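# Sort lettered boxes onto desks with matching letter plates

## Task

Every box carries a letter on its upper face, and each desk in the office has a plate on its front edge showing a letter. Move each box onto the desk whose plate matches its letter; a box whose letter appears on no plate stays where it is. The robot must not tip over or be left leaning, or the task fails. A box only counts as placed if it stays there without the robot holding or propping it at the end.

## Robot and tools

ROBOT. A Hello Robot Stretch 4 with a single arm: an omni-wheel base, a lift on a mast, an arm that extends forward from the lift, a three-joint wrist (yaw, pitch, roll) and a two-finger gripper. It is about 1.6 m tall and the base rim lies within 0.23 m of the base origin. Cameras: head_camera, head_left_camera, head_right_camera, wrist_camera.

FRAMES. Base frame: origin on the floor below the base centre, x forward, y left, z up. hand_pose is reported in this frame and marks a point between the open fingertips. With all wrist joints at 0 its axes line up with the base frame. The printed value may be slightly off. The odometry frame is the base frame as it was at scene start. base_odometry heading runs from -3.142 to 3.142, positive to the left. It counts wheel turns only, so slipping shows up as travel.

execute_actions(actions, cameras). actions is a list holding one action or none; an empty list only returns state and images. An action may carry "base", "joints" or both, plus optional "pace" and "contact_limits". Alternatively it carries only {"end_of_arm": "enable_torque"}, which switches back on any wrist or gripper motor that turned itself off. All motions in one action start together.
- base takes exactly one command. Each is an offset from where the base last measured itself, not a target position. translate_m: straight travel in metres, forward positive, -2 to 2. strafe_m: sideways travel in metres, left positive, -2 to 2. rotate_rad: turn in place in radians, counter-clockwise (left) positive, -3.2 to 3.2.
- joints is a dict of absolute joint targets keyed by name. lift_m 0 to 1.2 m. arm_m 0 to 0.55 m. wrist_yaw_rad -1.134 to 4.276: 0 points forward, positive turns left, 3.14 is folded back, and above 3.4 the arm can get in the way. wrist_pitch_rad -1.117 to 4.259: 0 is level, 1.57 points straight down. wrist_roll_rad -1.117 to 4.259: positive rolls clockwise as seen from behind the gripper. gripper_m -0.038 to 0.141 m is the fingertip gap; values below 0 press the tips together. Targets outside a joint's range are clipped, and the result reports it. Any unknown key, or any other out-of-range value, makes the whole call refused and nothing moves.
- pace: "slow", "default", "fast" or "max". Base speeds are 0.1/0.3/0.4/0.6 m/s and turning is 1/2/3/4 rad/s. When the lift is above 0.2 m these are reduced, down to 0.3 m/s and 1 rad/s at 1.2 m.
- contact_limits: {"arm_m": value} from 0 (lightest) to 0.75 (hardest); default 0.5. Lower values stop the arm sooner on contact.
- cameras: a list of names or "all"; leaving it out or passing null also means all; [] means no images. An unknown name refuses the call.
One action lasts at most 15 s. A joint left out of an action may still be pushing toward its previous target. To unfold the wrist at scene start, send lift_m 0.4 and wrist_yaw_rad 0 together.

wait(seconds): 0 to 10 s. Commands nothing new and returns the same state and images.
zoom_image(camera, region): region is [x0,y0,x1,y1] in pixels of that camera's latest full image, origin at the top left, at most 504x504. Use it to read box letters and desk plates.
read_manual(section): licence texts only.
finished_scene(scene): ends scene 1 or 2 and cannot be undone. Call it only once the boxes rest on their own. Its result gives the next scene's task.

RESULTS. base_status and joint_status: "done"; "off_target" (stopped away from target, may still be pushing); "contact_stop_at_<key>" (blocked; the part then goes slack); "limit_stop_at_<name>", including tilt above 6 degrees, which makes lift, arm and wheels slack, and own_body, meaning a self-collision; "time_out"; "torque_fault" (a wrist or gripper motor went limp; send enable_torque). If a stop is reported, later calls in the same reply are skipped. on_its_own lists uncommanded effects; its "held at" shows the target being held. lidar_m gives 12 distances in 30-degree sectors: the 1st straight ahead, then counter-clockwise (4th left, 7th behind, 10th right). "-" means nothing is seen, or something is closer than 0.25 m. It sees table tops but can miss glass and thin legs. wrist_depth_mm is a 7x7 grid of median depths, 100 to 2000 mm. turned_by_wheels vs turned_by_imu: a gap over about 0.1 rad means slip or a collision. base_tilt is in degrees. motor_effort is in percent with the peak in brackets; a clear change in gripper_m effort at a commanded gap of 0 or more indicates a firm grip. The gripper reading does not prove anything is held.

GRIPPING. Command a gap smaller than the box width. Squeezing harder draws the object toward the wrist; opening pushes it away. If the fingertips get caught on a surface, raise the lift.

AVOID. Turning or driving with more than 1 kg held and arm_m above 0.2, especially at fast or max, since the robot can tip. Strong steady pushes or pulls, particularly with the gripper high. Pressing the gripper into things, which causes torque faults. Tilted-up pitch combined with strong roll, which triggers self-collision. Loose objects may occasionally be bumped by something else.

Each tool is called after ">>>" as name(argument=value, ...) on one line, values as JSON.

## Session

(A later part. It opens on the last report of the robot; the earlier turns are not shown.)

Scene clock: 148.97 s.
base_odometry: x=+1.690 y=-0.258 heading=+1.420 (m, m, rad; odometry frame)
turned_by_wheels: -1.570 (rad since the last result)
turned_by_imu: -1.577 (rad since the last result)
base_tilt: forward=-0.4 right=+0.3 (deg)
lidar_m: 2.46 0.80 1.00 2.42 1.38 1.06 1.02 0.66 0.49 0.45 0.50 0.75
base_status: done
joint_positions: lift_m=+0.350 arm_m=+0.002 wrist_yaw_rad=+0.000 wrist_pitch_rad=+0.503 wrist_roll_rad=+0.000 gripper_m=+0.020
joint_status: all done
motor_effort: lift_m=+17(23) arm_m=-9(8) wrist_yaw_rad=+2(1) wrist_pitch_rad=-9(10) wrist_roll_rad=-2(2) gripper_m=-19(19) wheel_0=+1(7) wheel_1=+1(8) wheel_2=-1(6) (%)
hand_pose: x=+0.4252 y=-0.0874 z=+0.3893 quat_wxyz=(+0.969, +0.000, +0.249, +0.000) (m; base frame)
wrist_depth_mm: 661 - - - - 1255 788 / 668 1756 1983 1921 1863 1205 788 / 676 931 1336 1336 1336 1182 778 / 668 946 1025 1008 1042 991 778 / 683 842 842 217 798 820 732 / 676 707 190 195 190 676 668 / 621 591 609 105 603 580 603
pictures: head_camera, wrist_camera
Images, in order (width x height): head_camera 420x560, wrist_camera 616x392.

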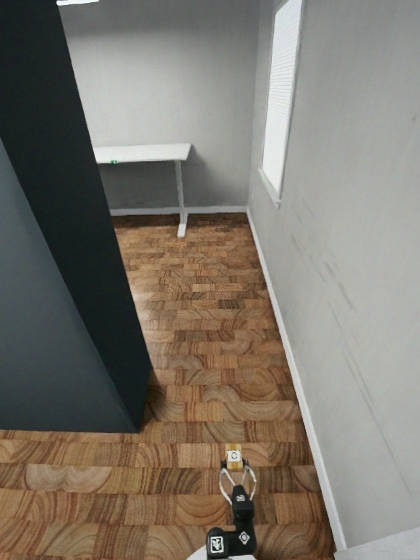

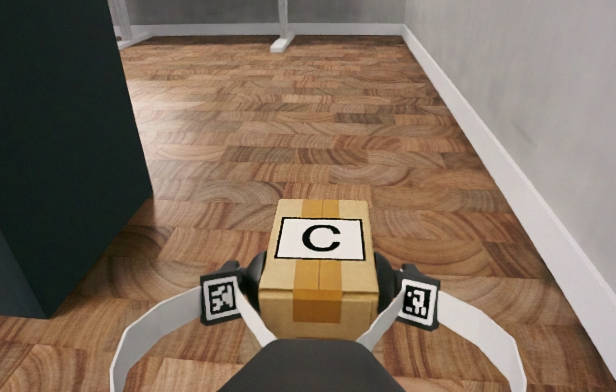

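>>> execute_actions(actions=[{"base": {"translate_m": 2.0}, "joints": {"lift_m": 0.6}, "pace": "max"}], cameras=["head_camera", "head_left_camera"])

Scene clock: 161.90 s.
base_odometry: x=+1.990 y=+1.719 heading=+1.420 (m, m, rad; odometry frame)
turned_by_wheels: +0.000 (rad since the last result)
turned_by_imu: -0.009 (rad since the last result)
base_tilt: forward=-0.4 right=+0.3 (deg)
lidar_m: 0.93 0.96 1.44 2.32 1.15 0.90 1.97 0.82 0.59 0.55 0.62 0.86
base_status: done
joint_positions: lift_m=+0.600 arm_m=+0.001 wrist_yaw_rad=+0.000 wrist_pitch_rad=+0.503 wrist_roll_rad=+0.000 gripper_m=+0.020
joint_status: all done
motor_effort: lift_m=+20(27) arm_m=-9(9) wrist_yaw_rad=+1(1) wrist_pitch_rad=-9(9) wrist_roll_rad=-1(2) gripper_m=-20(19) wheel_0=-1(6) wheel_1=-1(9) wheel_2=+0(14) (%)
hand_pose: x=+0.4252 y=-0.0874 z=+0.6392 quat_wxyz=(+0.969, +0.000, +0.249, +0.000) (m; base frame)
wrist_depth_mm: 1430 1366 1336 1366 1308 1281 931 / 1537 1464 1464 1430 1464 1336 946 / 1618 1618 1576 1537 1537 1464 946 / 1499 1499 1430 1537 1499 1366 946 / 1205 1229 1205 216 1138 1160 917 / 1025 1042 189 195 190 976 904 / 904 854 878 105 878 842 842
pictures: head_camera, head_left_camera
Images, in order (width x height): head_camera 420x560, head_left_camera 420x672.

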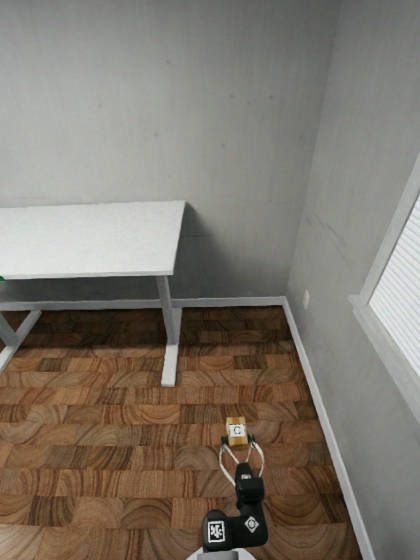

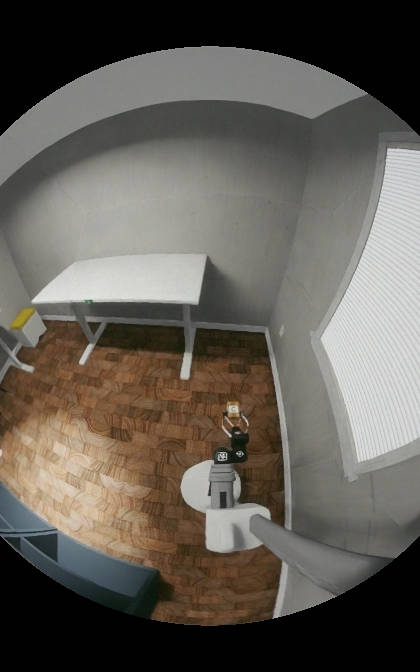

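>>> execute_actions(actions=[{"base": {"strafe_m": 0.7}, "joints": {"lift_m": 1.05}, "pace": "max"}], cameras=[])

>>> execute_actions(actions=[{"base": {"translate_m": 0.3}, "joints": {"arm_m": 0.38}, "pace": "fast"}], cameras=["head_camera", "wrist_camera", "head_left_camera"])

Scene clock: 171.53 s.
base_odometry: x=+1.298 y=+1.824 heading=+1.420 (m, m, rad; odometry frame)
turned_by_wheels: +0.000 (rad since the last result)
turned_by_imu: +0.003 (rad since the last result)
base_tilt: forward=-0.4 right=+0.3 (deg)
lidar_m: 0.92 1.00 1.68 1.64 1.11 0.82 0.81 0.86 1.31 1.27 1.34 0.99
base_status: done
joint_positions: lift_m=+1.050 arm_m=+0.001 wrist_yaw_rad=+0.000 wrist_pitch_rad=+0.503 wrist_roll_rad=+0.000 gripper_m=+0.020
joint_status: all done
motor_effort: lift_m=+20(25) arm_m=-8(8) wrist_yaw_rad=+2(2) wrist_pitch_rad=-9(9) wrist_roll_rad=-2(2) gripper_m=-18(18) wheel_0=+0(12) wheel_1=+0(13) wheel_2=+1(2) (%)
hand_pose: x=+0.4252 y=-0.0874 z=+1.0891 quat_wxyz=(+0.969, +0.000, +0.249, +0.000) (m; base frame)
wrist_depth_mm: 1430 1430 1397 1336 1336 1281 1281 / 1098 1098 1042 1042 1042 1008 1397 / 1255 854 831 820 831 820 1430 / 1863 1808 1708 1661 1618 1661 1618 / 1983 1863 1808 216 1308 1708 1756 / 1576 1537 190 195 190 1537 1537 / 1336 1336 1366 106 1366 1308 1366
pictures: none
No camera images: the call's "cameras" was empty. Leave "cameras" out to get every camera's image.

Scene clock: 173.87 s.
base_odometry: x=+1.343 y=+2.121 heading=+1.420 (m, m, rad; odometry frame)
turned_by_wheels: +0.000 (rad since the last result)
turned_by_imu: -0.001 (rad since the last result)
base_tilt: forward=-0.5 right=+0.3 (deg)
lidar_m: 0.64 0.70 0.99 1.61 1.53 1.11 1.09 1.17 1.35 1.27 1.35 0.70
base_status: done
joint_positions: lift_m=+1.050 arm_m=+0.379 wrist_yaw_rad=+0.000 wrist_pitch_rad=+0.503 wrist_roll_rad=+0.000 gripper_m=+0.020
joint_status: all done
motor_effort: lift_m=+20(20) arm_m=+8(11) wrist_yaw_rad=+0(3) wrist_pitch_rad=-9(10) wrist_roll_rad=-2(2) gripper_m=-18(18) wheel_0=+0(6) wheel_1=+0(8) wheel_2=+1(8) (%)
hand_pose: x=+0.8023 y=-0.0873 z=+1.0892 quat_wxyz=(+0.969, +0.000, +0.249, +0.000) (m; base frame)
wrist_depth_mm: 798 788 768 759 750 732 707 / 854 842 820 820 798 788 768 / 750 732 732 723 723 707 715 / 564 559 559 564 559 544 539 / 455 452 452 216 433 445 445 / 379 382 190 195 191 359 373 / 330 320 325 105 325 315 325
pictures: head_camera, head_left_camera, wrist_camera
Images, in order (width x height): head_camera 420x560, head_left_camera 420x672, wrist_camera 616x392.

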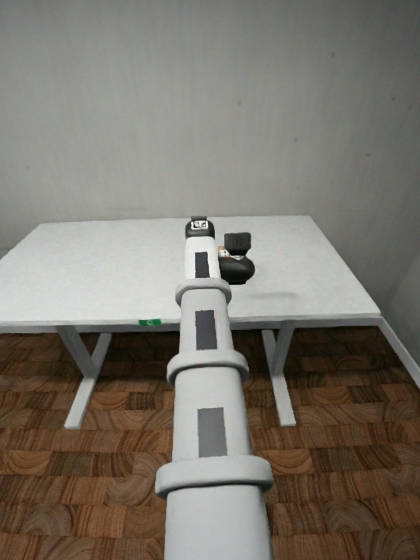

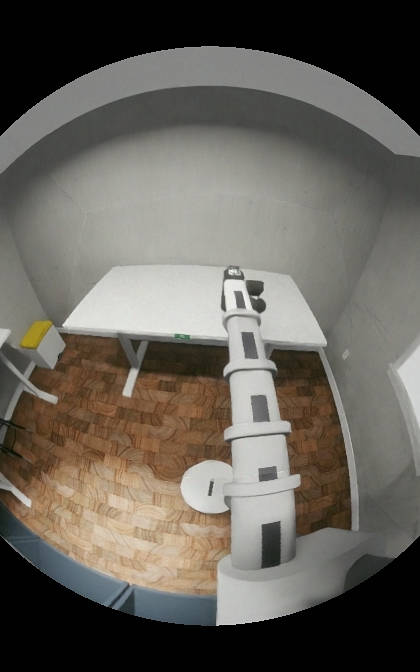

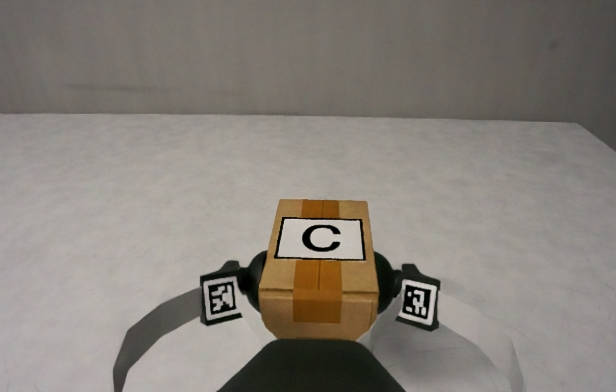

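>>> zoom_image(camera="head_camera", region=[120, 305, 180, 340])

>>> execute_actions(actions=[{"joints": {"arm_m": 0.45, "lift_m": 0.96}}], cameras=["wrist_camera"])

Region (120, 305, 180, 340) of head_camera's 420x560 image, scaled by 8.400, with more detail than that image has; it fills the top 294 rows of this view, and the rest is white.

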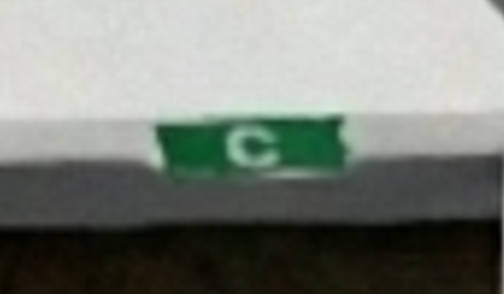

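Scene clock: 177.80 s.
base_odometry: x=+1.343 y=+2.121 heading=+1.420 (m, m, rad; odometry frame)
turned_by_wheels: +0.000 (rad since the last result)
turned_by_imu: +0.001 (rad since the last result)
base_tilt: forward=-0.4 right=+0.3 (deg)
lidar_m: 0.65 0.69 0.97 1.62 1.49 1.14 1.09 1.16 1.35 1.27 1.35 0.66
base_status: not commanded
joint_positions: lift_m=+0.960 arm_m=+0.448 wrist_yaw_rad=+0.000 wrist_pitch_rad=+0.503 wrist_roll_rad=+0.000 gripper_m=+0.020
joint_status: all done
motor_effort: lift_m=+17(19) arm_m=+9(8) wrist_yaw_rad=+2(1) wrist_pitch_rad=-11(8) wrist_roll_rad=-2(2) gripper_m=-19(19) wheel_0=+0(0) wheel_1=+0(0) wheel_2=+1(1) (%)
hand_pose: x=+0.8721 y=-0.0874 z=+0.9994 quat_wxyz=(+0.969, +0.000, +0.249, +0.000) (m; base frame)
wrist_depth_mm: 732 707 707 691 683 668 654 / 759 741 732 707 715 699 676 / 521 508 500 504 496 500 496 / 392 389 389 387 384 382 377 / 317 315 314 216 298 309 307 / 264 265 189 195 190 252 257 / 229 220 226 106 225 219 229
pictures: wrist_camera
Images, in order (width x height): wrist_camera 616x392.

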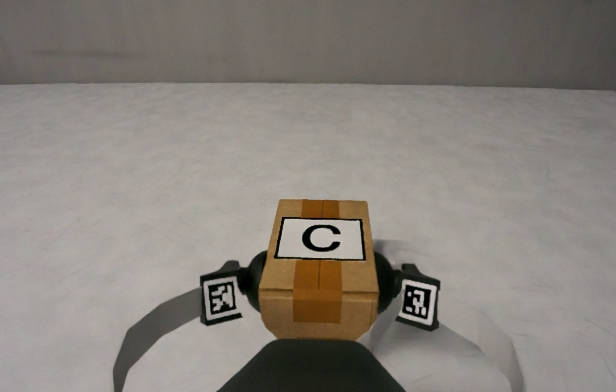

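>>> execute_actions(actions=[{"joints": {"lift_m": 0.952}, "pace": "slow"}], cameras=[])

>>> execute_actions(actions=[{"joints": {"gripper_m": 0.11}}], cameras=["wrist_camera"])

Scene clock: 184.80 s.
base_odometry: x=+1.343 y=+2.121 heading=+1.420 (m, m, rad; odometry frame)
turned_by_wheels: +0.000 (rad since the last result)
turned_by_imu: +0.001 (rad since the last result)
base_tilt: forward=-0.4 right=+0.3 (deg)
lidar_m: 0.63 0.67 0.99 1.61 1.51 1.13 1.11 1.18 1.34 1.27 1.33 0.67
base_status: not commanded
joint_positions: lift_m=+0.952 arm_m=+0.448 wrist_yaw_rad=+0.000 wrist_pitch_rad=+0.503 wrist_roll_rad=+0.000 gripper_m=+0.020
joint_status: all done
motor_effort: lift_m=+17(16) arm_m=+9(9) wrist_yaw_rad=+1(1) wrist_pitch_rad=-9(11) wrist_roll_rad=-2(2) gripper_m=-19(19) wheel_0=+0(0) wheel_1=+0(0) wheel_2=+1(1) (%)
hand_pose: x=+0.8721 y=-0.0874 z=+0.9914 quat_wxyz=(+0.969, +0.000, +0.249, +0.000) (m; base frame)
wrist_depth_mm: 715 715 699 683 676 668 654 / 741 723 699 691 683 683 676 / 496 492 480 480 480 477 477 / 377 375 375 368 368 364 364 / 304 301 303 216 290 297 296 / 253 255 190 195 189 241 248 / 220 211 218 105 216 210 219
pictures: none
No camera images: the call's "cameras" was empty. Leave "cameras" out to get every camera's image.

Scene clock: 186.53 s.
base_odometry: x=+1.343 y=+2.121 heading=+1.420 (m, m, rad; odometry frame)
turned_by_wheels: +0.000 (rad since the last result)
turned_by_imu: +0.000 (rad since the last result)
base_tilt: forward=-0.4 right=+0.3 (deg)
lidar_m: 0.64 0.71 0.99 1.61 1.54 1.14 1.11 1.16 1.36 1.27 1.36 0.67
base_status: not commanded
joint_positions: lift_m=+0.952 arm_m=+0.448 wrist_yaw_rad=+0.000 wrist_pitch_rad=+0.502 wrist_roll_rad=+0.000 gripper_m=+0.110
joint_status: all done
motor_effort: lift_m=+17(17) arm_m=+9(9) wrist_yaw_rad=+2(1) wrist_pitch_rad=-9(8) wrist_roll_rad=-2(2) gripper_m=-2(20) wheel_0=+0(0) wheel_1=+0(0) wheel_2=+1(1) (%)
hand_pose: x=+0.8722 y=-0.0874 z=+0.9915 quat_wxyz=(+0.969, +0.000, +0.248, +0.000) (m; base frame)
wrist_depth_mm: 723 707 707 699 676 668 661 / 741 723 715 707 691 691 676 / 496 492 484 484 484 480 477 / 377 377 375 370 370 366 364 / 304 303 303 224 290 300 294 / 255 255 216 206 207 235 250 / 221 215 220 105 216 213 220
pictures: wrist_camera
Images, in order (width x height): wrist_camera 616x392.

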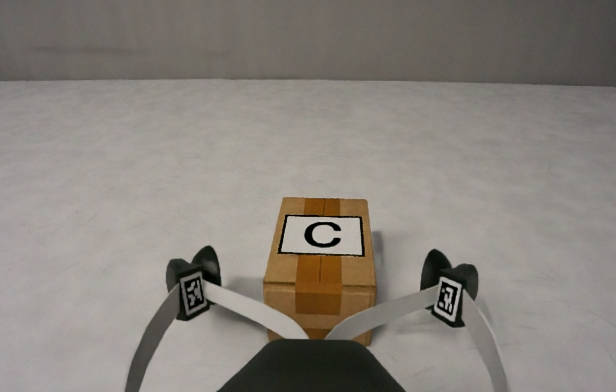

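>>> execute_actions(actions=[{"joints": {"arm_m": 0.0, "lift_m": 0.97}, "pace": "max"}], cameras=[])

>>> execute_actions(actions=[{"base": {"rotate_rad": 1.57}, "joints": {"lift_m": 0.6, "wrist_pitch_rad": 0.0}, "pace": "max"}], cameras=["head_camera", "wrist_camera"])

Scene clock: 190.57 s.
base_odometry: x=+1.343 y=+2.121 heading=+1.420 (m, m, rad; odometry frame)
turned_by_wheels: +0.000 (rad since the last result)
turned_by_imu: +0.001 (rad since the last result)
base_tilt: forward=-0.4 right=+0.3 (deg)
lidar_m: 0.64 0.69 0.98 1.61 1.50 1.12 1.09 1.18 1.34 1.27 1.36 0.68
base_status: not commanded
joint_positions: lift_m=+0.970 arm_m=+0.002 wrist_yaw_rad=+0.000 wrist_pitch_rad=+0.502 wrist_roll_rad=+0.000 gripper_m=+0.110
joint_status: all done
motor_effort: lift_m=+21(22) arm_m=-9(11) wrist_yaw_rad=+2(1) wrist_pitch_rad=-8(8) wrist_roll_rad=-2(2) gripper_m=-1(1) wheel_0=+0(0) wheel_1=+0(0) wheel_2=+1(1) (%)
hand_pose: x=+0.4253 y=-0.0875 z=+1.0093 quat_wxyz=(+0.969, +0.000, +0.248, +0.000) (m; base frame)
wrist_depth_mm: 1160 1138 1078 1078 1060 1042 1042 / 809 788 778 707 759 759 759 / 549 544 539 535 530 525 525 / 1464 1464 1397 1366 1336 866 1308 / 1576 1576 1499 1499 1464 1397 1430 / 1366 1464 218 1499 1366 1397 1430 / 1281 1281 1281 105 1281 1205 1308
pictures: none
No camera images: the call's "cameras" was empty. Leave "cameras" out to get every camera's image.

Scene clock: 192.77 s.
base_odometry: x=+1.343 y=+2.121 heading=+2.990 (m, m, rad; odometry frame)
turned_by_wheels: +1.570 (rad since the last result)
turned_by_imu: +1.578 (rad since the last result)
base_tilt: forward=-0.4 right=+0.3 (deg)
lidar_m: 1.62 1.55 1.13 1.09 1.17 1.34 1.26 1.37 0.68 0.63 0.68 1.01
base_status: done
joint_positions: lift_m=+0.600 arm_m=+0.001 wrist_yaw_rad=+0.000 wrist_pitch_rad=+0.002 wrist_roll_rad=+0.000 gripper_m=+0.110
joint_status: all done
motor_effort: lift_m=+18(19) arm_m=-8(9) wrist_yaw_rad=+1(3) wrist_pitch_rad=-8(11) wrist_roll_rad=-2(2) gripper_m=+0(1) wheel_0=-1(4) wheel_1=+0(10) wheel_2=+1(7) (%)
hand_pose: x=+0.4609 y=-0.0874 z=+0.7776 quat_wxyz=(+1.000, +0.000, +0.001, +0.000) (m; base frame)
wrist_depth_mm: 1708 - - - - - - / - - - - - - - / - - - - - - - / - - - - - - - / - - - - - - - / - - 216 - - 1661 1708 / 1537 1537 1708 106 1756 1576 1708
pictures: head_camera, wrist_camera
Images, in order (width x height): head_camera 420x560, wrist_camera 616x392.

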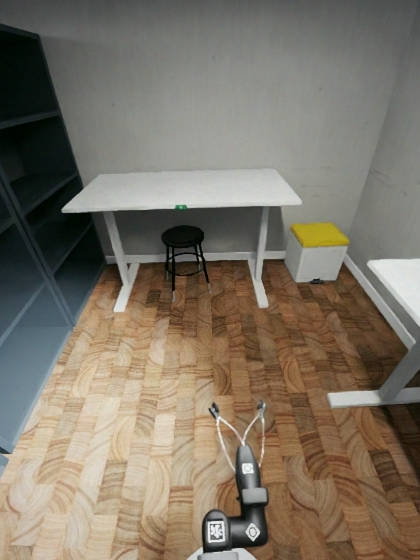

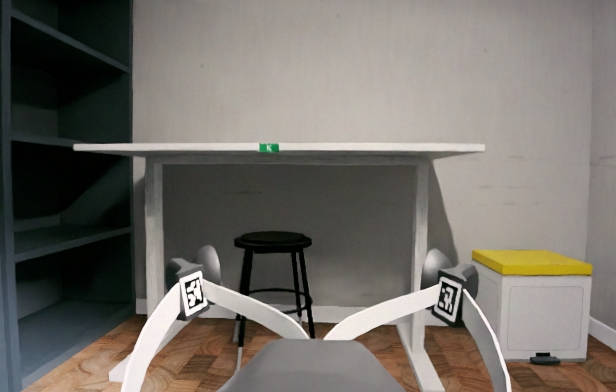

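>>> zoom_image(camera="wrist_camera", region=[240, 130, 300, 165])

>>> zoom_image(camera="head_camera", region=[160, 195, 200, 220])

Region (240, 130, 300, 165) of wrist_camera's 616x392 image, scaled by 8.400; it fills the top 294 rows of this view, and the rest is white.

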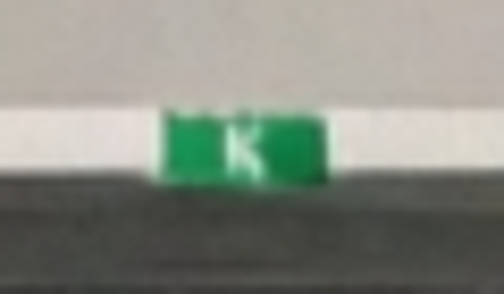

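Region (160, 195, 200, 220) of head_camera's 420x560 image, scaled by 12.600, with more detail than that image has; it fills the top 315 rows of this view, and the rest is white.

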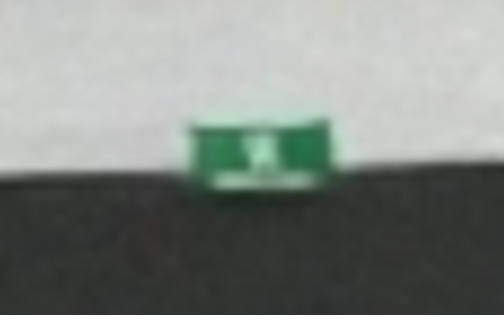

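>>> execute_actions(actions=[{"base": {"translate_m": -0.71}, "joints": {"lift_m": 0.3, "wrist_yaw_rad": 3.14}, "pace": "max"}], cameras=[])

>>> execute_actions(actions=[{"base": {"strafe_m": 2.0}, "pace": "max"}], cameras=["head_camera"])

Scene clock: 214.80 s.
base_odometry: x=+2.045 y=+2.013 heading=+2.990 (m, m, rad; odometry frame)
turned_by_wheels: +0.000 (rad since the last result)
turned_by_imu: +0.005 (rad since the last result)
base_tilt: forward=-0.4 right=+0.3 (deg)
lidar_m: 2.31 1.56 1.17 1.57 0.84 0.59 0.56 0.60 0.91 0.65 0.65 0.92
base_status: done
joint_positions: lift_m=+0.300 arm_m=+0.001 wrist_yaw_rad=+3.140 wrist_pitch_rad=+0.002 wrist_roll_rad=+0.000 gripper_m=+0.110
joint_status: all done
motor_effort: lift_m=+19(17) arm_m=-8(8) wrist_yaw_rad=+2(9) wrist_pitch_rad=-9(7) wrist_roll_rad=-2(2) gripper_m=-1(0) wheel_0=+0(6) wheel_1=+0(8) wheel_2=-1(11) (%)
hand_pose: x=-0.1160 y=+0.0879 z=+0.4776 quat_wxyz=(+0.001, -0.001, +0.000, +1.000) (m; base frame)
wrist_depth_mm: - 138 175 699 683 683 683 / - 115 139 715 707 699 683 / - 123 156 715 715 699 691 / 142 141 732 715 732 707 691 / 500 759 732 732 715 707 699 / 500 768 217 750 723 707 707 / 504 768 750 105 723 723 707
pictures: none
No camera images: the call's "cameras" was empty. Leave "cameras" out to get every camera's image.

Scene clock: 219.70 s.
base_odometry: x=+1.742 y=+0.036 heading=+2.990 (m, m, rad; odometry frame)
turned_by_wheels: +0.000 (rad since the last result)
turned_by_imu: +0.008 (rad since the last result)
base_tilt: forward=-0.4 right=+0.3 (deg)
lidar_m: 1.82 1.77 1.36 1.31 0.67 0.50 0.49 0.54 0.79 2.43 0.56 0.58
base_status: done
joint_positions: lift_m=+0.300 arm_m=+0.001 wrist_yaw_rad=+3.140 wrist_pitch_rad=+0.002 wrist_roll_rad=+0.000 gripper_m=+0.110
joint_status: not commanded
motor_effort: lift_m=+19(19) arm_m=-8(8) wrist_yaw_rad=+1(2) wrist_pitch_rad=-7(7) wrist_roll_rad=-2(2) gripper_m=+0(0) wheel_0=+0(13) wheel_1=-2(7) wheel_2=-1(2) (%)
hand_pose: x=-0.1160 y=+0.0879 z=+0.4776 quat_wxyz=(+0.001, -0.001, +0.000, +1.000) (m; base frame)
wrist_depth_mm: - 138 175 615 585 580 569 / - 115 139 627 591 580 569 / - 123 157 634 591 585 574 / 142 141 640 634 591 597 580 / 449 661 647 640 603 591 580 / 452 661 217 634 591 597 585 / 452 676 654 105 609 603 585
pictures: head_camera
Images, in order (width x height): head_camera 420x560.

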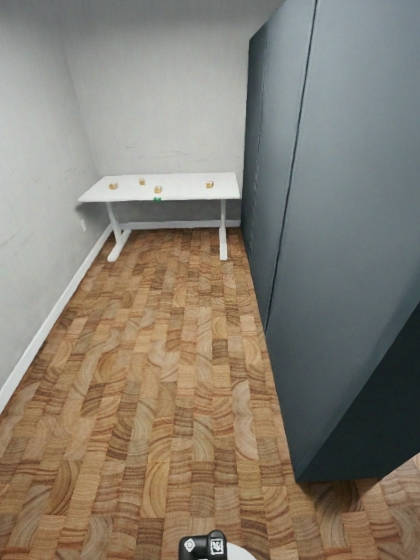

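>>> execute_actions(actions=[{"base": {"rotate_rad": 0.25}, "pace": "max"}], cameras=[])

>>> execute_actions(actions=[{"base": {"translate_m": 2.0}, "joints": {"lift_m": 0.85, "wrist_yaw_rad": 0.0, "wrist_pitch_rad": 0.5, "gripper_m": 0.11}, "pace": "max"}], cameras=["head_camera", "wrist_camera"])

Scene clock: 224.57 s.
base_odometry: x=+1.742 y=+0.036 heading=-3.043 (m, m, rad; odometry frame)
turned_by_wheels: +0.250 (rad since the last result)
turned_by_imu: +0.252 (rad since the last result)
base_tilt: forward=-0.4 right=+0.3 (deg)
lidar_m: 2.41 1.51 1.33 0.88 0.54 0.48 0.50 0.61 1.12 0.82 0.54 0.79
base_status: done
joint_positions: lift_m=+0.300 arm_m=+0.001 wrist_yaw_rad=+3.140 wrist_pitch_rad=+0.002 wrist_roll_rad=+0.000 gripper_m=+0.110
joint_status: not commanded
motor_effort: lift_m=+19(19) arm_m=-8(8) wrist_yaw_rad=+2(2) wrist_pitch_rad=-8(9) wrist_roll_rad=-2(3) gripper_m=-1(1) wheel_0=+0(6) wheel_1=+1(11) wheel_2=+1(9) (%)
hand_pose: x=-0.1160 y=+0.0879 z=+0.4776 quat_wxyz=(+0.001, -0.001, +0.000, +1.000) (m; base frame)
wrist_depth_mm: - 138 175 627 585 521 496 / - 115 139 634 585 530 500 / - 123 156 634 591 525 500 / 142 141 668 647 597 530 504 / 521 759 676 647 597 525 508 / 525 778 216 634 597 530 508 / 525 759 732 105 597 525 517
pictures: none
No camera images: the call's "cameras" was empty. Leave "cameras" out to get every camera's image.

Scene clock: 229.63 s.
base_odometry: x=-0.248 y=-0.160 heading=-3.044 (m, m, rad; odometry frame)
turned_by_wheels: +0.000 (rad since the last result)
turned_by_imu: -0.009 (rad since the last result)
base_tilt: forward=-0.4 right=+0.3 (deg)
lidar_m: 0.50 0.61 0.73 0.74 0.89 1.62 2.41 1.11 0.93 0.94 0.56 0.49
base_status: done
joint_positions: lift_m=+0.850 arm_m=+0.001 wrist_yaw_rad=+0.000 wrist_pitch_rad=+0.502 wrist_roll_rad=+0.000 gripper_m=+0.110
joint_status: all done
motor_effort: lift_m=+20(25) arm_m=-8(8) wrist_yaw_rad=+1(7) wrist_pitch_rad=-8(7) wrist_roll_rad=-2(2) gripper_m=+0(2) wheel_0=+0(5) wheel_1=+0(7) wheel_2=-1(12) (%)
hand_pose: x=+0.4252 y=-0.0874 z=+0.8894 quat_wxyz=(+0.969, +0.000, +0.248, +0.000) (m; base frame)
wrist_depth_mm: 778 1008 1098 1025 946 904 854 / 798 1008 1160 1078 1008 960 904 / 798 809 809 759 788 809 798 / 627 621 621 621 621 621 603 / 525 504 500 500 500 439 492 / 891 1008 217 421 392 387 415 / 904 1078 1138 105 368 353 366
pictures: head_camera, wrist_camera
Images, in order (width x height): head_camera 420x560, wrist_camera 616x392.

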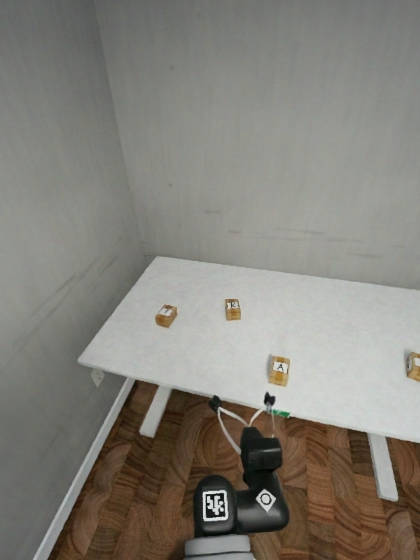

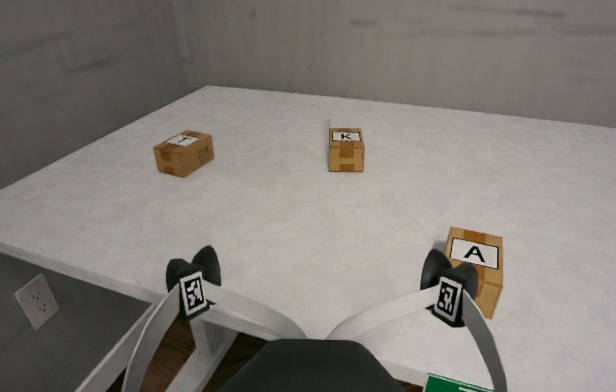

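>>> execute_actions(actions=[{"base": {"strafe_m": -0.045}, "joints": {"arm_m": 0.40, "lift_m": 0.80}, "pace": "fast"}], cameras=["head_camera", "wrist_camera"])

Scene clock: 237.50 s.
base_odometry: x=-0.252 y=-0.115 heading=-3.043 (m, m, rad; odometry frame)
turned_by_wheels: +0.000 (rad since the last result)
turned_by_imu: +0.001 (rad since the last result)
base_tilt: forward=-0.4 right=+0.3 (deg)
lidar_m: 0.49 0.60 0.78 0.78 0.95 1.67 2.40 1.02 0.88 0.90 0.56 0.46
base_status: done
joint_positions: lift_m=+0.800 arm_m=+0.398 wrist_yaw_rad=+0.000 wrist_pitch_rad=+0.502 wrist_roll_rad=+0.000 gripper_m=+0.110
joint_status: all done
motor_effort: lift_m=+17(20) arm_m=+8(11) wrist_yaw_rad=+1(2) wrist_pitch_rad=-6(6) wrist_roll_rad=-2(2) gripper_m=-1(1) wheel_0=+0(10) wheel_1=+2(9) wheel_2=-2(3) (%)
hand_pose: x=+0.8223 y=-0.0874 z=+0.8396 quat_wxyz=(+0.969, +0.000, +0.248, +0.000) (m; base frame)
wrist_depth_mm: 707 750 691 647 603 564 535 / 723 809 750 691 647 603 564 / 715 683 683 676 668 640 609 / 525 525 525 521 517 512 508 / 413 427 424 359 421 418 413 / 345 357 217 300 330 329 349 / 309 300 307 106 306 297 303
pictures: head_camera, wrist_camera
Images, in order (width x height): head_camera 420x560, wrist_camera 616x392.

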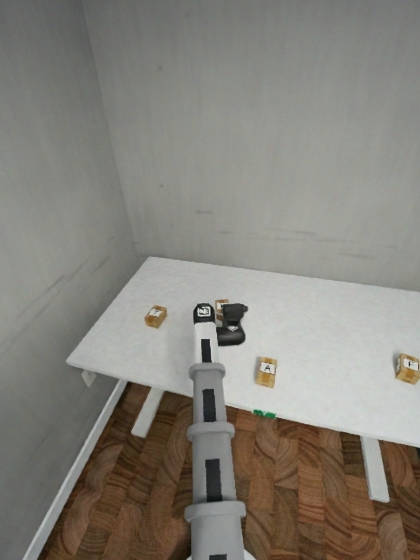

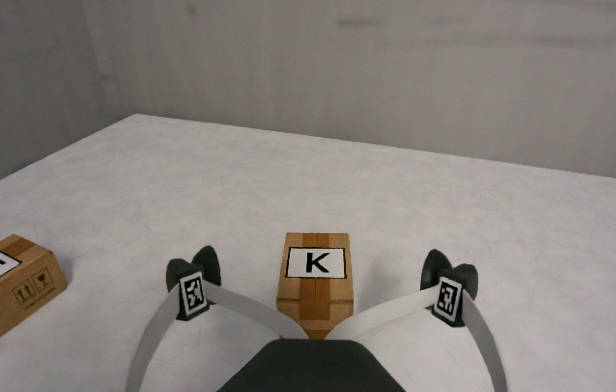

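>>> execute_actions(actions=[{"joints": {"arm_m": 0.445, "lift_m": 0.724}}], cameras=["wrist_camera"])

Scene clock: 240.80 s.
base_odometry: x=-0.252 y=-0.115 heading=-3.043 (m, m, rad; odometry frame)
turned_by_wheels: +0.000 (rad since the last result)
turned_by_imu: +0.001 (rad since the last result)
base_tilt: forward=-0.4 right=+0.3 (deg)
lidar_m: 0.47 0.58 0.80 0.78 0.92 1.73 2.40 1.04 0.89 0.89 0.54 0.47
base_status: not commanded
joint_positions: lift_m=+0.724 arm_m=+0.443 wrist_yaw_rad=+0.000 wrist_pitch_rad=+0.502 wrist_roll_rad=+0.000 gripper_m=+0.110
joint_status: all done
motor_effort: lift_m=+16(17) arm_m=+9(9) wrist_yaw_rad=+2(2) wrist_pitch_rad=-7(7) wrist_roll_rad=-2(2) gripper_m=+0(1) wheel_0=+0(0) wheel_1=+2(2) wheel_2=-1(1) (%)
hand_pose: x=+0.8673 y=-0.0874 z=+0.7637 quat_wxyz=(+0.969, +0.000, +0.248, +0.000) (m; base frame)
wrist_depth_mm: 699 699 647 603 574 525 500 / 707 741 691 640 609 564 535 / 504 500 496 488 488 484 480 / 382 379 375 282 373 373 370 / 309 304 306 228 293 301 298 / 256 257 217 229 235 238 251 / 223 218 221 106 220 214 221
pictures: wrist_camera
Images, in order (width x height): wrist_camera 616x392.

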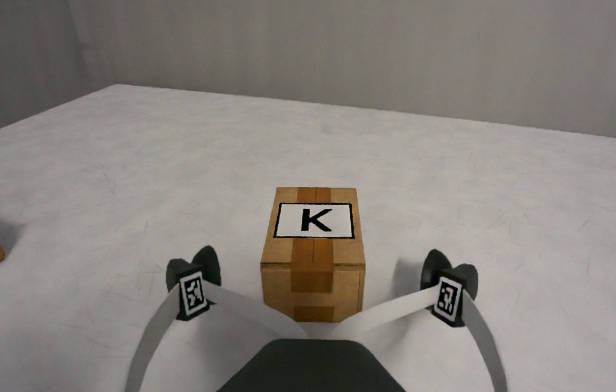

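>>> execute_actions(actions=[{"joints": {"arm_m": 0.466}}], cameras=[])

>>> execute_actions(actions=[{"joints": {"gripper_m": 0.02}}], cameras=["wrist_camera"])

>>> execute_actions(actions=[{"joints": {"lift_m": 0.83}}], cameras=["head_camera", "wrist_camera"])

Scene clock: 244.53 s.
base_odometry: x=-0.252 y=-0.115 heading=-3.043 (m, m, rad; odometry frame)
turned_by_wheels: +0.000 (rad since the last result)
turned_by_imu: +0.001 (rad since the last result)
base_tilt: forward=-0.4 right=+0.3 (deg)
lidar_m: 0.46 0.59 0.78 0.77 0.93 1.72 2.41 1.04 0.89 0.90 0.53 0.46
base_status: not commanded
joint_positions: lift_m=+0.724 arm_m=+0.464 wrist_yaw_rad=+0.000 wrist_pitch_rad=+0.502 wrist_roll_rad=+0.000 gripper_m=+0.110
joint_status: all done
motor_effort: lift_m=+16(16) arm_m=+8(9) wrist_yaw_rad=+2(2) wrist_pitch_rad=-6(6) wrist_roll_rad=-2(2) gripper_m=+0(0) wheel_0=+0(0) wheel_1=+2(2) wheel_2=-1(1) (%)
hand_pose: x=+0.8883 y=-0.0874 z=+0.7637 quat_wxyz=(+0.969, +0.000, +0.248, +0.000) (m; base frame)
wrist_depth_mm: 691 683 634 591 549 508 480 / 699 715 676 627 585 544 517 / 504 500 492 484 488 484 484 / 379 379 377 375 373 368 373 / 309 307 306 227 291 303 300 / 256 257 204 204 212 238 251 / 224 217 221 106 220 214 221
pictures: none
No camera images: the call's "cameras" was empty. Leave "cameras" out to get every camera's image.

Scene clock: 246.27 s.
base_odometry: x=-0.252 y=-0.115 heading=-3.043 (m, m, rad; odometry frame)
turned_by_wheels: +0.000 (rad since the last result)
turned_by_imu: +0.000 (rad since the last result)
base_tilt: forward=-0.4 right=+0.3 (deg)
lidar_m: 0.49 0.58 0.78 0.79 0.95 1.70 2.41 1.04 0.88 0.89 0.55 0.48
base_status: not commanded
joint_positions: lift_m=+0.724 arm_m=+0.464 wrist_yaw_rad=+0.000 wrist_pitch_rad=+0.502 wrist_roll_rad=+0.000 gripper_m=+0.020
joint_status: all done
motor_effort: lift_m=+16(16) arm_m=+9(9) wrist_yaw_rad=+2(2) wrist_pitch_rad=-7(9) wrist_roll_rad=-2(2) gripper_m=-18(19) wheel_0=+0(0) wheel_1=+2(2) wheel_2=-1(1) (%)
hand_pose: x=+0.8882 y=-0.0874 z=+0.7635 quat_wxyz=(+0.969, +0.000, +0.249, +0.000) (m; base frame)
wrist_depth_mm: 699 683 634 585 549 512 480 / 691 699 661 621 585 539 508 / 500 500 496 488 480 480 477 / 382 379 377 375 373 370 368 / 306 306 304 217 291 300 298 / 257 256 189 195 189 244 251 / 223 214 220 105 217 212 221
pictures: wrist_camera
Images, in order (width x height): wrist_camera 616x392.

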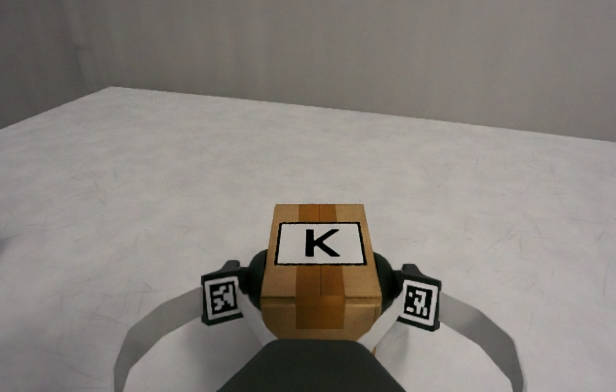

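Scene clock: 247.73 s.
base_odometry: x=-0.252 y=-0.115 heading=-3.043 (m, m, rad; odometry frame)
turned_by_wheels: +0.000 (rad since the last result)
turned_by_imu: +0.000 (rad since the last result)
base_tilt: forward=-0.4 right=+0.3 (deg)
lidar_m: 0.48 0.58 0.79 0.78 0.95 1.70 2.41 1.05 0.89 0.89 0.54 0.49
base_status: not commanded
joint_positions: lift_m=+0.830 arm_m=+0.464 wrist_yaw_rad=+0.000 wrist_pitch_rad=+0.503 wrist_roll_rad=+0.000 gripper_m=+0.020
joint_status: all done
motor_effort: lift_m=+22(28) arm_m=+8(8) wrist_yaw_rad=+1(1) wrist_pitch_rad=-7(9) wrist_roll_rad=-2(2) gripper_m=-18(19) wheel_0=+0(0) wheel_1=+2(2) wheel_2=-1(1) (%)
hand_pose: x=+0.8882 y=-0.0874 z=+0.8690 quat_wxyz=(+0.969, +0.000, +0.249, +0.000) (m; base frame)
wrist_depth_mm: 691 676 634 580 544 508 484 / 707 750 691 634 585 539 512 / 723 778 723 676 627 591 549 / 585 585 580 574 569 564 580 / 469 469 466 219 445 462 459 / 392 392 189 195 188 373 389 / 338 329 336 105 336 325 336
pictures: head_camera, wrist_camera
Images, in order (width x height): head_camera 420x560, wrist_camera 616x392.

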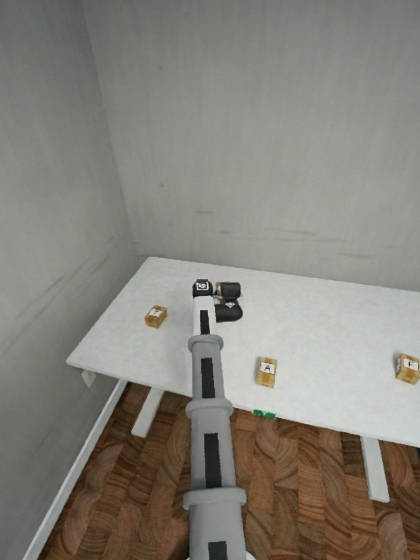

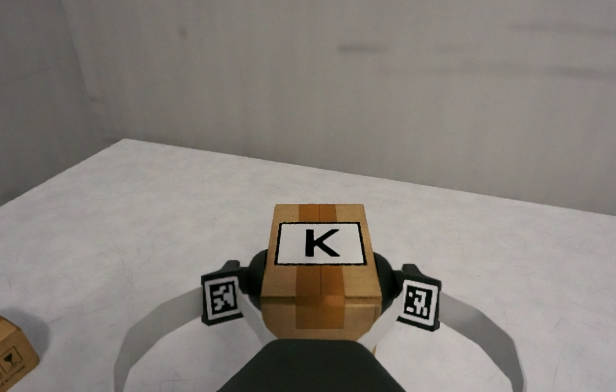

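>>> execute_actions(actions=[{"base": {"translate_m": -2.0}, "joints": {"arm_m": 0.0, "wrist_yaw_rad": 3.0}, "pace": "max"}], cameras=["wrist_camera", "head_left_camera"])

Scene clock: 260.90 s.
base_odometry: x=+1.738 y=+0.081 heading=-3.043 (m, m, rad; odometry frame)
turned_by_wheels: +0.000 (rad since the last result)
turned_by_imu: +0.011 (rad since the last result)
base_tilt: forward=-0.4 right=+0.3 (deg)
lidar_m: 2.37 1.55 1.36 0.92 0.58 0.51 0.51 0.61 1.17 0.79 0.53 0.71
base_status: done
joint_positions: lift_m=+0.830 arm_m=+0.001 wrist_yaw_rad=+3.000 wrist_pitch_rad=+0.503 wrist_roll_rad=+0.000 gripper_m=+0.020
joint_status: all done
motor_effort: lift_m=+21(22) arm_m=-8(8) wrist_yaw_rad=+2(7) wrist_pitch_rad=-11(10) wrist_roll_rad=-2(2) gripper_m=-19(21) wheel_0=+0(3) wheel_1=+1(5) wheel_2=+1(11) (%)
hand_pose: x=-0.0656 y=+0.1222 z=+0.8690 quat_wxyz=(+0.068, -0.248, +0.017, +0.966) (m; base frame)
wrist_depth_mm: 654 634 591 569 539 512 492 / 707 668 640 609 585 544 521 / 768 732 699 668 621 585 564 / 866 798 768 699 668 634 615 / 960 891 842 218 691 691 661 / 1008 991 189 195 189 732 723 / 289 1078 1042 105 854 809 798
pictures: head_left_camera, wrist_camera
Images, in order (width x height): head_left_camera 420x672, wrist_camera 616x392.

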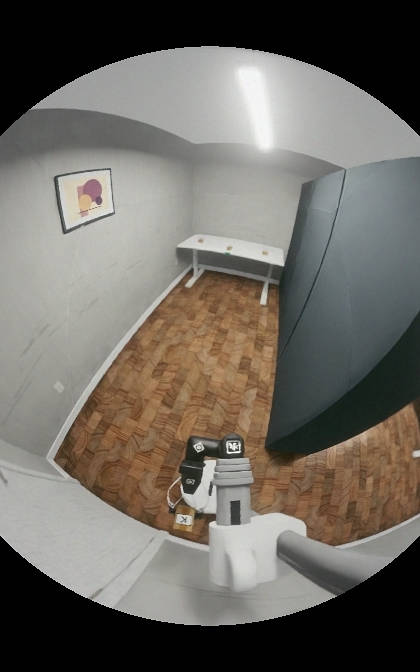

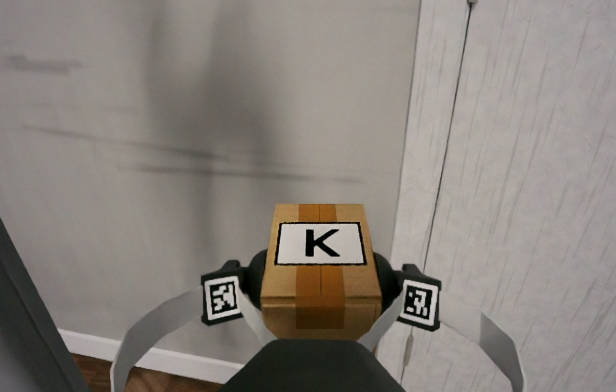

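>>> execute_actions(actions=[{"base": {"rotate_rad": -0.34}, "joints": {"lift_m": 0.4}, "pace": "fast"}], cameras=["head_right_camera"])

Scene clock: 266.83 s.
base_odometry: x=+1.738 y=+0.081 heading=+2.900 (m, m, rad; odometry frame)
turned_by_wheels: -0.340 (rad since the last result)
turned_by_imu: -0.341 (rad since the last result)
base_tilt: forward=-0.4 right=+0.3 (deg)
lidar_m: 1.16 2.05 1.45 1.36 0.74 0.51 0.51 0.53 0.70 1.78 0.62 0.50
base_status: done
joint_positions: lift_m=+0.400 arm_m=+0.001 wrist_yaw_rad=+3.000 wrist_pitch_rad=+0.503 wrist_roll_rad=+0.000 gripper_m=+0.020
joint_status: all done
motor_effort: lift_m=+17(25) arm_m=-8(8) wrist_yaw_rad=+2(1) wrist_pitch_rad=-8(11) wrist_roll_rad=-2(2) gripper_m=-20(19) wheel_0=+0(4) wheel_1=-1(8) wheel_2=-1(6) (%)
hand_pose: x=-0.0655 y=+0.1222 z=+0.4393 quat_wxyz=(+0.068, -0.248, +0.017, +0.966) (m; base frame)
wrist_depth_mm: 554 564 591 585 603 621 647 / 591 615 627 627 647 676 691 / 634 654 683 676 699 732 750 / 691 699 741 732 768 788 820 / 750 768 778 219 809 866 891 / 732 768 189 194 189 732 768 / 287 415 442 105 661 634 668
pictures: head_right_camera
Images, in order (width x height): head_right_camera 420x672.

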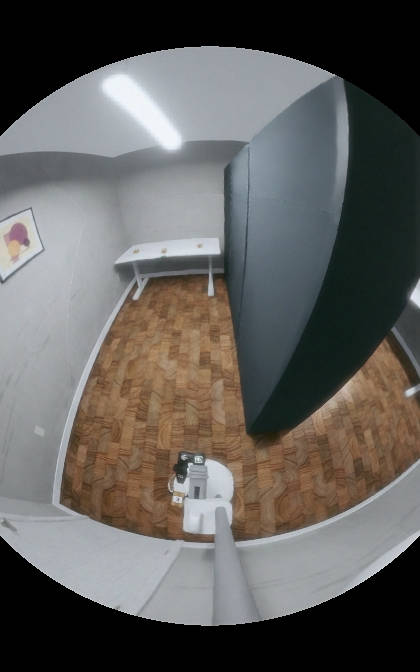

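>>> execute_actions(actions=[{"base": {"strafe_m": -1.35}, "pace": "max"}], cameras=["head_camera"])

Scene clock: 274.23 s.
base_odometry: x=+2.062 y=+1.391 heading=+2.900 (m, m, rad; odometry frame)
turned_by_wheels: +0.000 (rad since the last result)
turned_by_imu: -0.004 (rad since the last result)
base_tilt: forward=-0.4 right=+0.3 (deg)
lidar_m: 2.46 0.79 0.70 2.16 0.69 0.49 0.46 0.47 0.62 1.38 1.28 1.70
base_status: done
joint_positions: lift_m=+0.400 arm_m=+0.001 wrist_yaw_rad=+3.000 wrist_pitch_rad=+0.503 wrist_roll_rad=+0.000 gripper_m=+0.020
joint_status: not commanded
motor_effort: lift_m=+20(20) arm_m=-9(8) wrist_yaw_rad=+1(1) wrist_pitch_rad=-10(10) wrist_roll_rad=-2(2) gripper_m=-19(18) wheel_0=-2(14) wheel_1=+1(16) wheel_2=-1(1) (%)
hand_pose: x=-0.0656 y=+0.1222 z=+0.4391 quat_wxyz=(+0.068, -0.248, +0.017, +0.966) (m; base frame)
wrist_depth_mm: 508 521 539 554 574 597 609 / 535 559 574 591 621 640 654 / 580 603 621 634 668 691 715 / 627 647 668 668 732 759 798 / 668 707 707 219 768 820 842 / 707 732 190 195 188 732 759 / 289 418 442 106 668 647 654
pictures: head_camera
Images, in order (width x height): head_camera 420x560.

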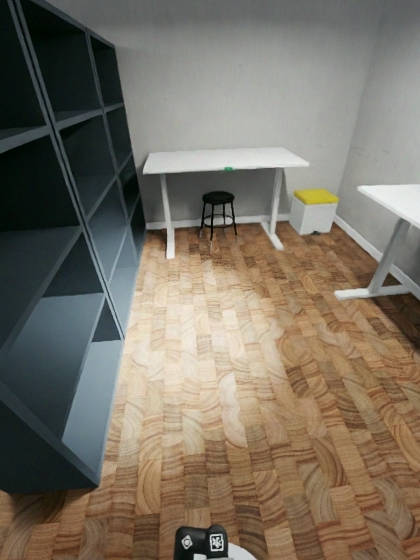

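>>> execute_actions(actions=[{"base": {"translate_m": 1.85}, "joints": {"lift_m": 1.05, "wrist_yaw_rad": 0.0}, "pace": "max"}], cameras=["head_camera", "wrist_camera"])

Scene clock: 282.03 s.
base_odometry: x=+0.265 y=+1.834 heading=+2.899 (m, m, rad; odometry frame)
turned_by_wheels: +0.000 (rad since the last result)
turned_by_imu: -0.007 (rad since the last result)
base_tilt: forward=-0.4 right=+0.3 (deg)
lidar_m: 0.60 0.62 0.65 0.61 0.63 0.87 2.31 1.80 1.21 1.15 0.97 0.66
base_status: done
joint_positions: lift_m=+1.050 arm_m=+0.001 wrist_yaw_rad=+0.000 wrist_pitch_rad=+0.503 wrist_roll_rad=+0.000 gripper_m=+0.020
joint_status: all done
motor_effort: lift_m=+21(30) arm_m=-8(8) wrist_yaw_rad=+1(7) wrist_pitch_rad=-9(7) wrist_roll_rad=-2(2) gripper_m=-20(18) wheel_0=-2(10) wheel_1=+0(6) wheel_2=-1(13) (%)
hand_pose: x=+0.4251 y=-0.0874 z=+1.0891 quat_wxyz=(+0.969, +0.000, +0.249, +0.000) (m; base frame)
wrist_depth_mm: 1060 1078 1098 1060 1078 1098 1098 / 1118 1060 1060 1060 1042 1025 1042 / 750 741 732 723 723 707 723 / 569 564 564 554 559 559 549 / 1008 960 496 218 484 1499 1499 / 1464 1499 189 195 189 1499 1336 / 1336 1308 1366 105 1336 1308 1229
pictures: head_camera, wrist_camera
Images, in order (width x height): head_camera 420x560, wrist_camera 616x392.

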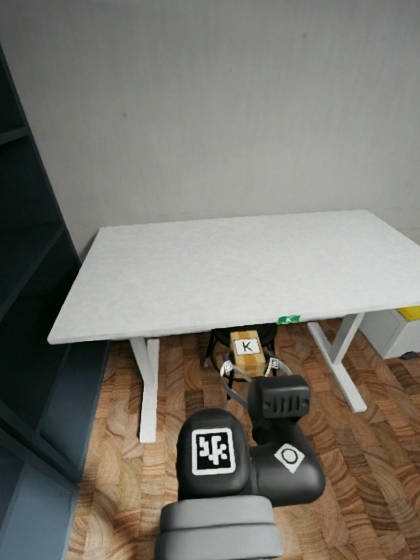

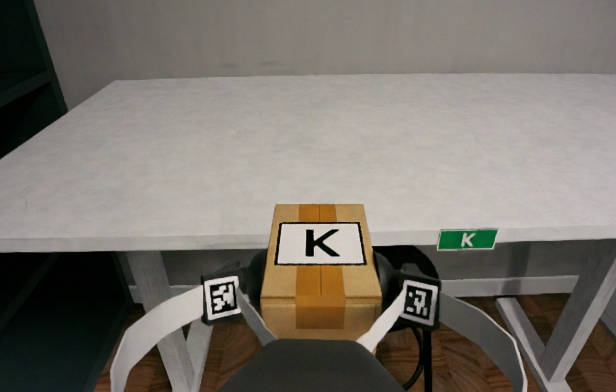

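>>> execute_actions(actions=[{"joints": {"arm_m": 0.42, "lift_m": 0.98}, "pace": "fast"}], cameras=[])

>>> execute_actions(actions=[{"joints": {"lift_m": 0.956}, "pace": "slow"}], cameras=["wrist_camera"])

Scene clock: 287.07 s.
base_odometry: x=+0.265 y=+1.834 heading=+2.899 (m, m, rad; odometry frame)
turned_by_wheels: +0.000 (rad since the last result)
turned_by_imu: +0.001 (rad since the last result)
base_tilt: forward=-0.4 right=+0.3 (deg)
lidar_m: 0.60 0.63 0.66 0.61 0.64 0.85 2.30 1.77 1.22 1.14 0.97 0.66
base_status: not commanded
joint_positions: lift_m=+0.980 arm_m=+0.418 wrist_yaw_rad=+0.000 wrist_pitch_rad=+0.503 wrist_roll_rad=+0.000 gripper_m=+0.020
joint_status: all done
motor_effort: lift_m=+17(22) arm_m=+8(8) wrist_yaw_rad=+0(1) wrist_pitch_rad=-6(10) wrist_roll_rad=-2(2) gripper_m=-19(17) wheel_0=-2(2) wheel_1=+0(0) wheel_2=-1(1) (%)
hand_pose: x=+0.8422 y=-0.0873 z=+1.0194 quat_wxyz=(+0.969, +0.000, +0.249, +0.000) (m; base frame)
wrist_depth_mm: 699 707 715 715 707 723 715 / 741 750 741 741 750 750 750 / 569 559 554 549 539 544 544 / 427 424 427 421 421 418 418 / 345 345 343 218 330 340 338 / 289 291 190 194 189 276 282 / 252 242 249 105 247 240 248
pictures: none
No camera images: the call's "cameras" was empty. Leave "cameras" out to get every camera's image.

Scene clock: 288.03 s.
base_odometry: x=+0.265 y=+1.834 heading=+2.899 (m, m, rad; odometry frame)
turned_by_wheels: +0.000 (rad since the last result)
turned_by_imu: +0.000 (rad since the last result)
base_tilt: forward=-0.4 right=+0.3 (deg)
lidar_m: 0.62 0.64 0.64 0.60 0.63 0.85 2.30 1.79 1.22 1.15 0.96 0.65
base_status: not commanded
joint_positions: lift_m=+0.956 arm_m=+0.418 wrist_yaw_rad=+0.000 wrist_pitch_rad=+0.503 wrist_roll_rad=+0.000 gripper_m=+0.020
joint_status: all done
motor_effort: lift_m=+17(18) arm_m=+9(9) wrist_yaw_rad=+1(1) wrist_pitch_rad=-7(9) wrist_roll_rad=-2(2) gripper_m=-19(18) wheel_0=-2(3) wheel_1=+0(0) wheel_2=-1(1) (%)
hand_pose: x=+0.8422 y=-0.0873 z=+0.9954 quat_wxyz=(+0.969, +0.000, +0.249, +0.000) (m; base frame)
wrist_depth_mm: 707 707 715 707 707 707 715 / 723 732 715 707 699 691 691 / 508 500 492 496 488 488 480 / 387 382 379 379 375 370 370 / 310 307 309 218 294 304 301 / 258 260 189 195 188 248 253 / 226 216 221 105 221 213 224
pictures: wrist_camera
Images, in order (width x height): wrist_camera 616x392.

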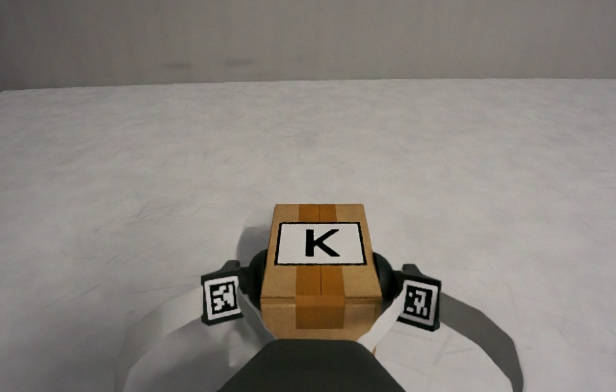

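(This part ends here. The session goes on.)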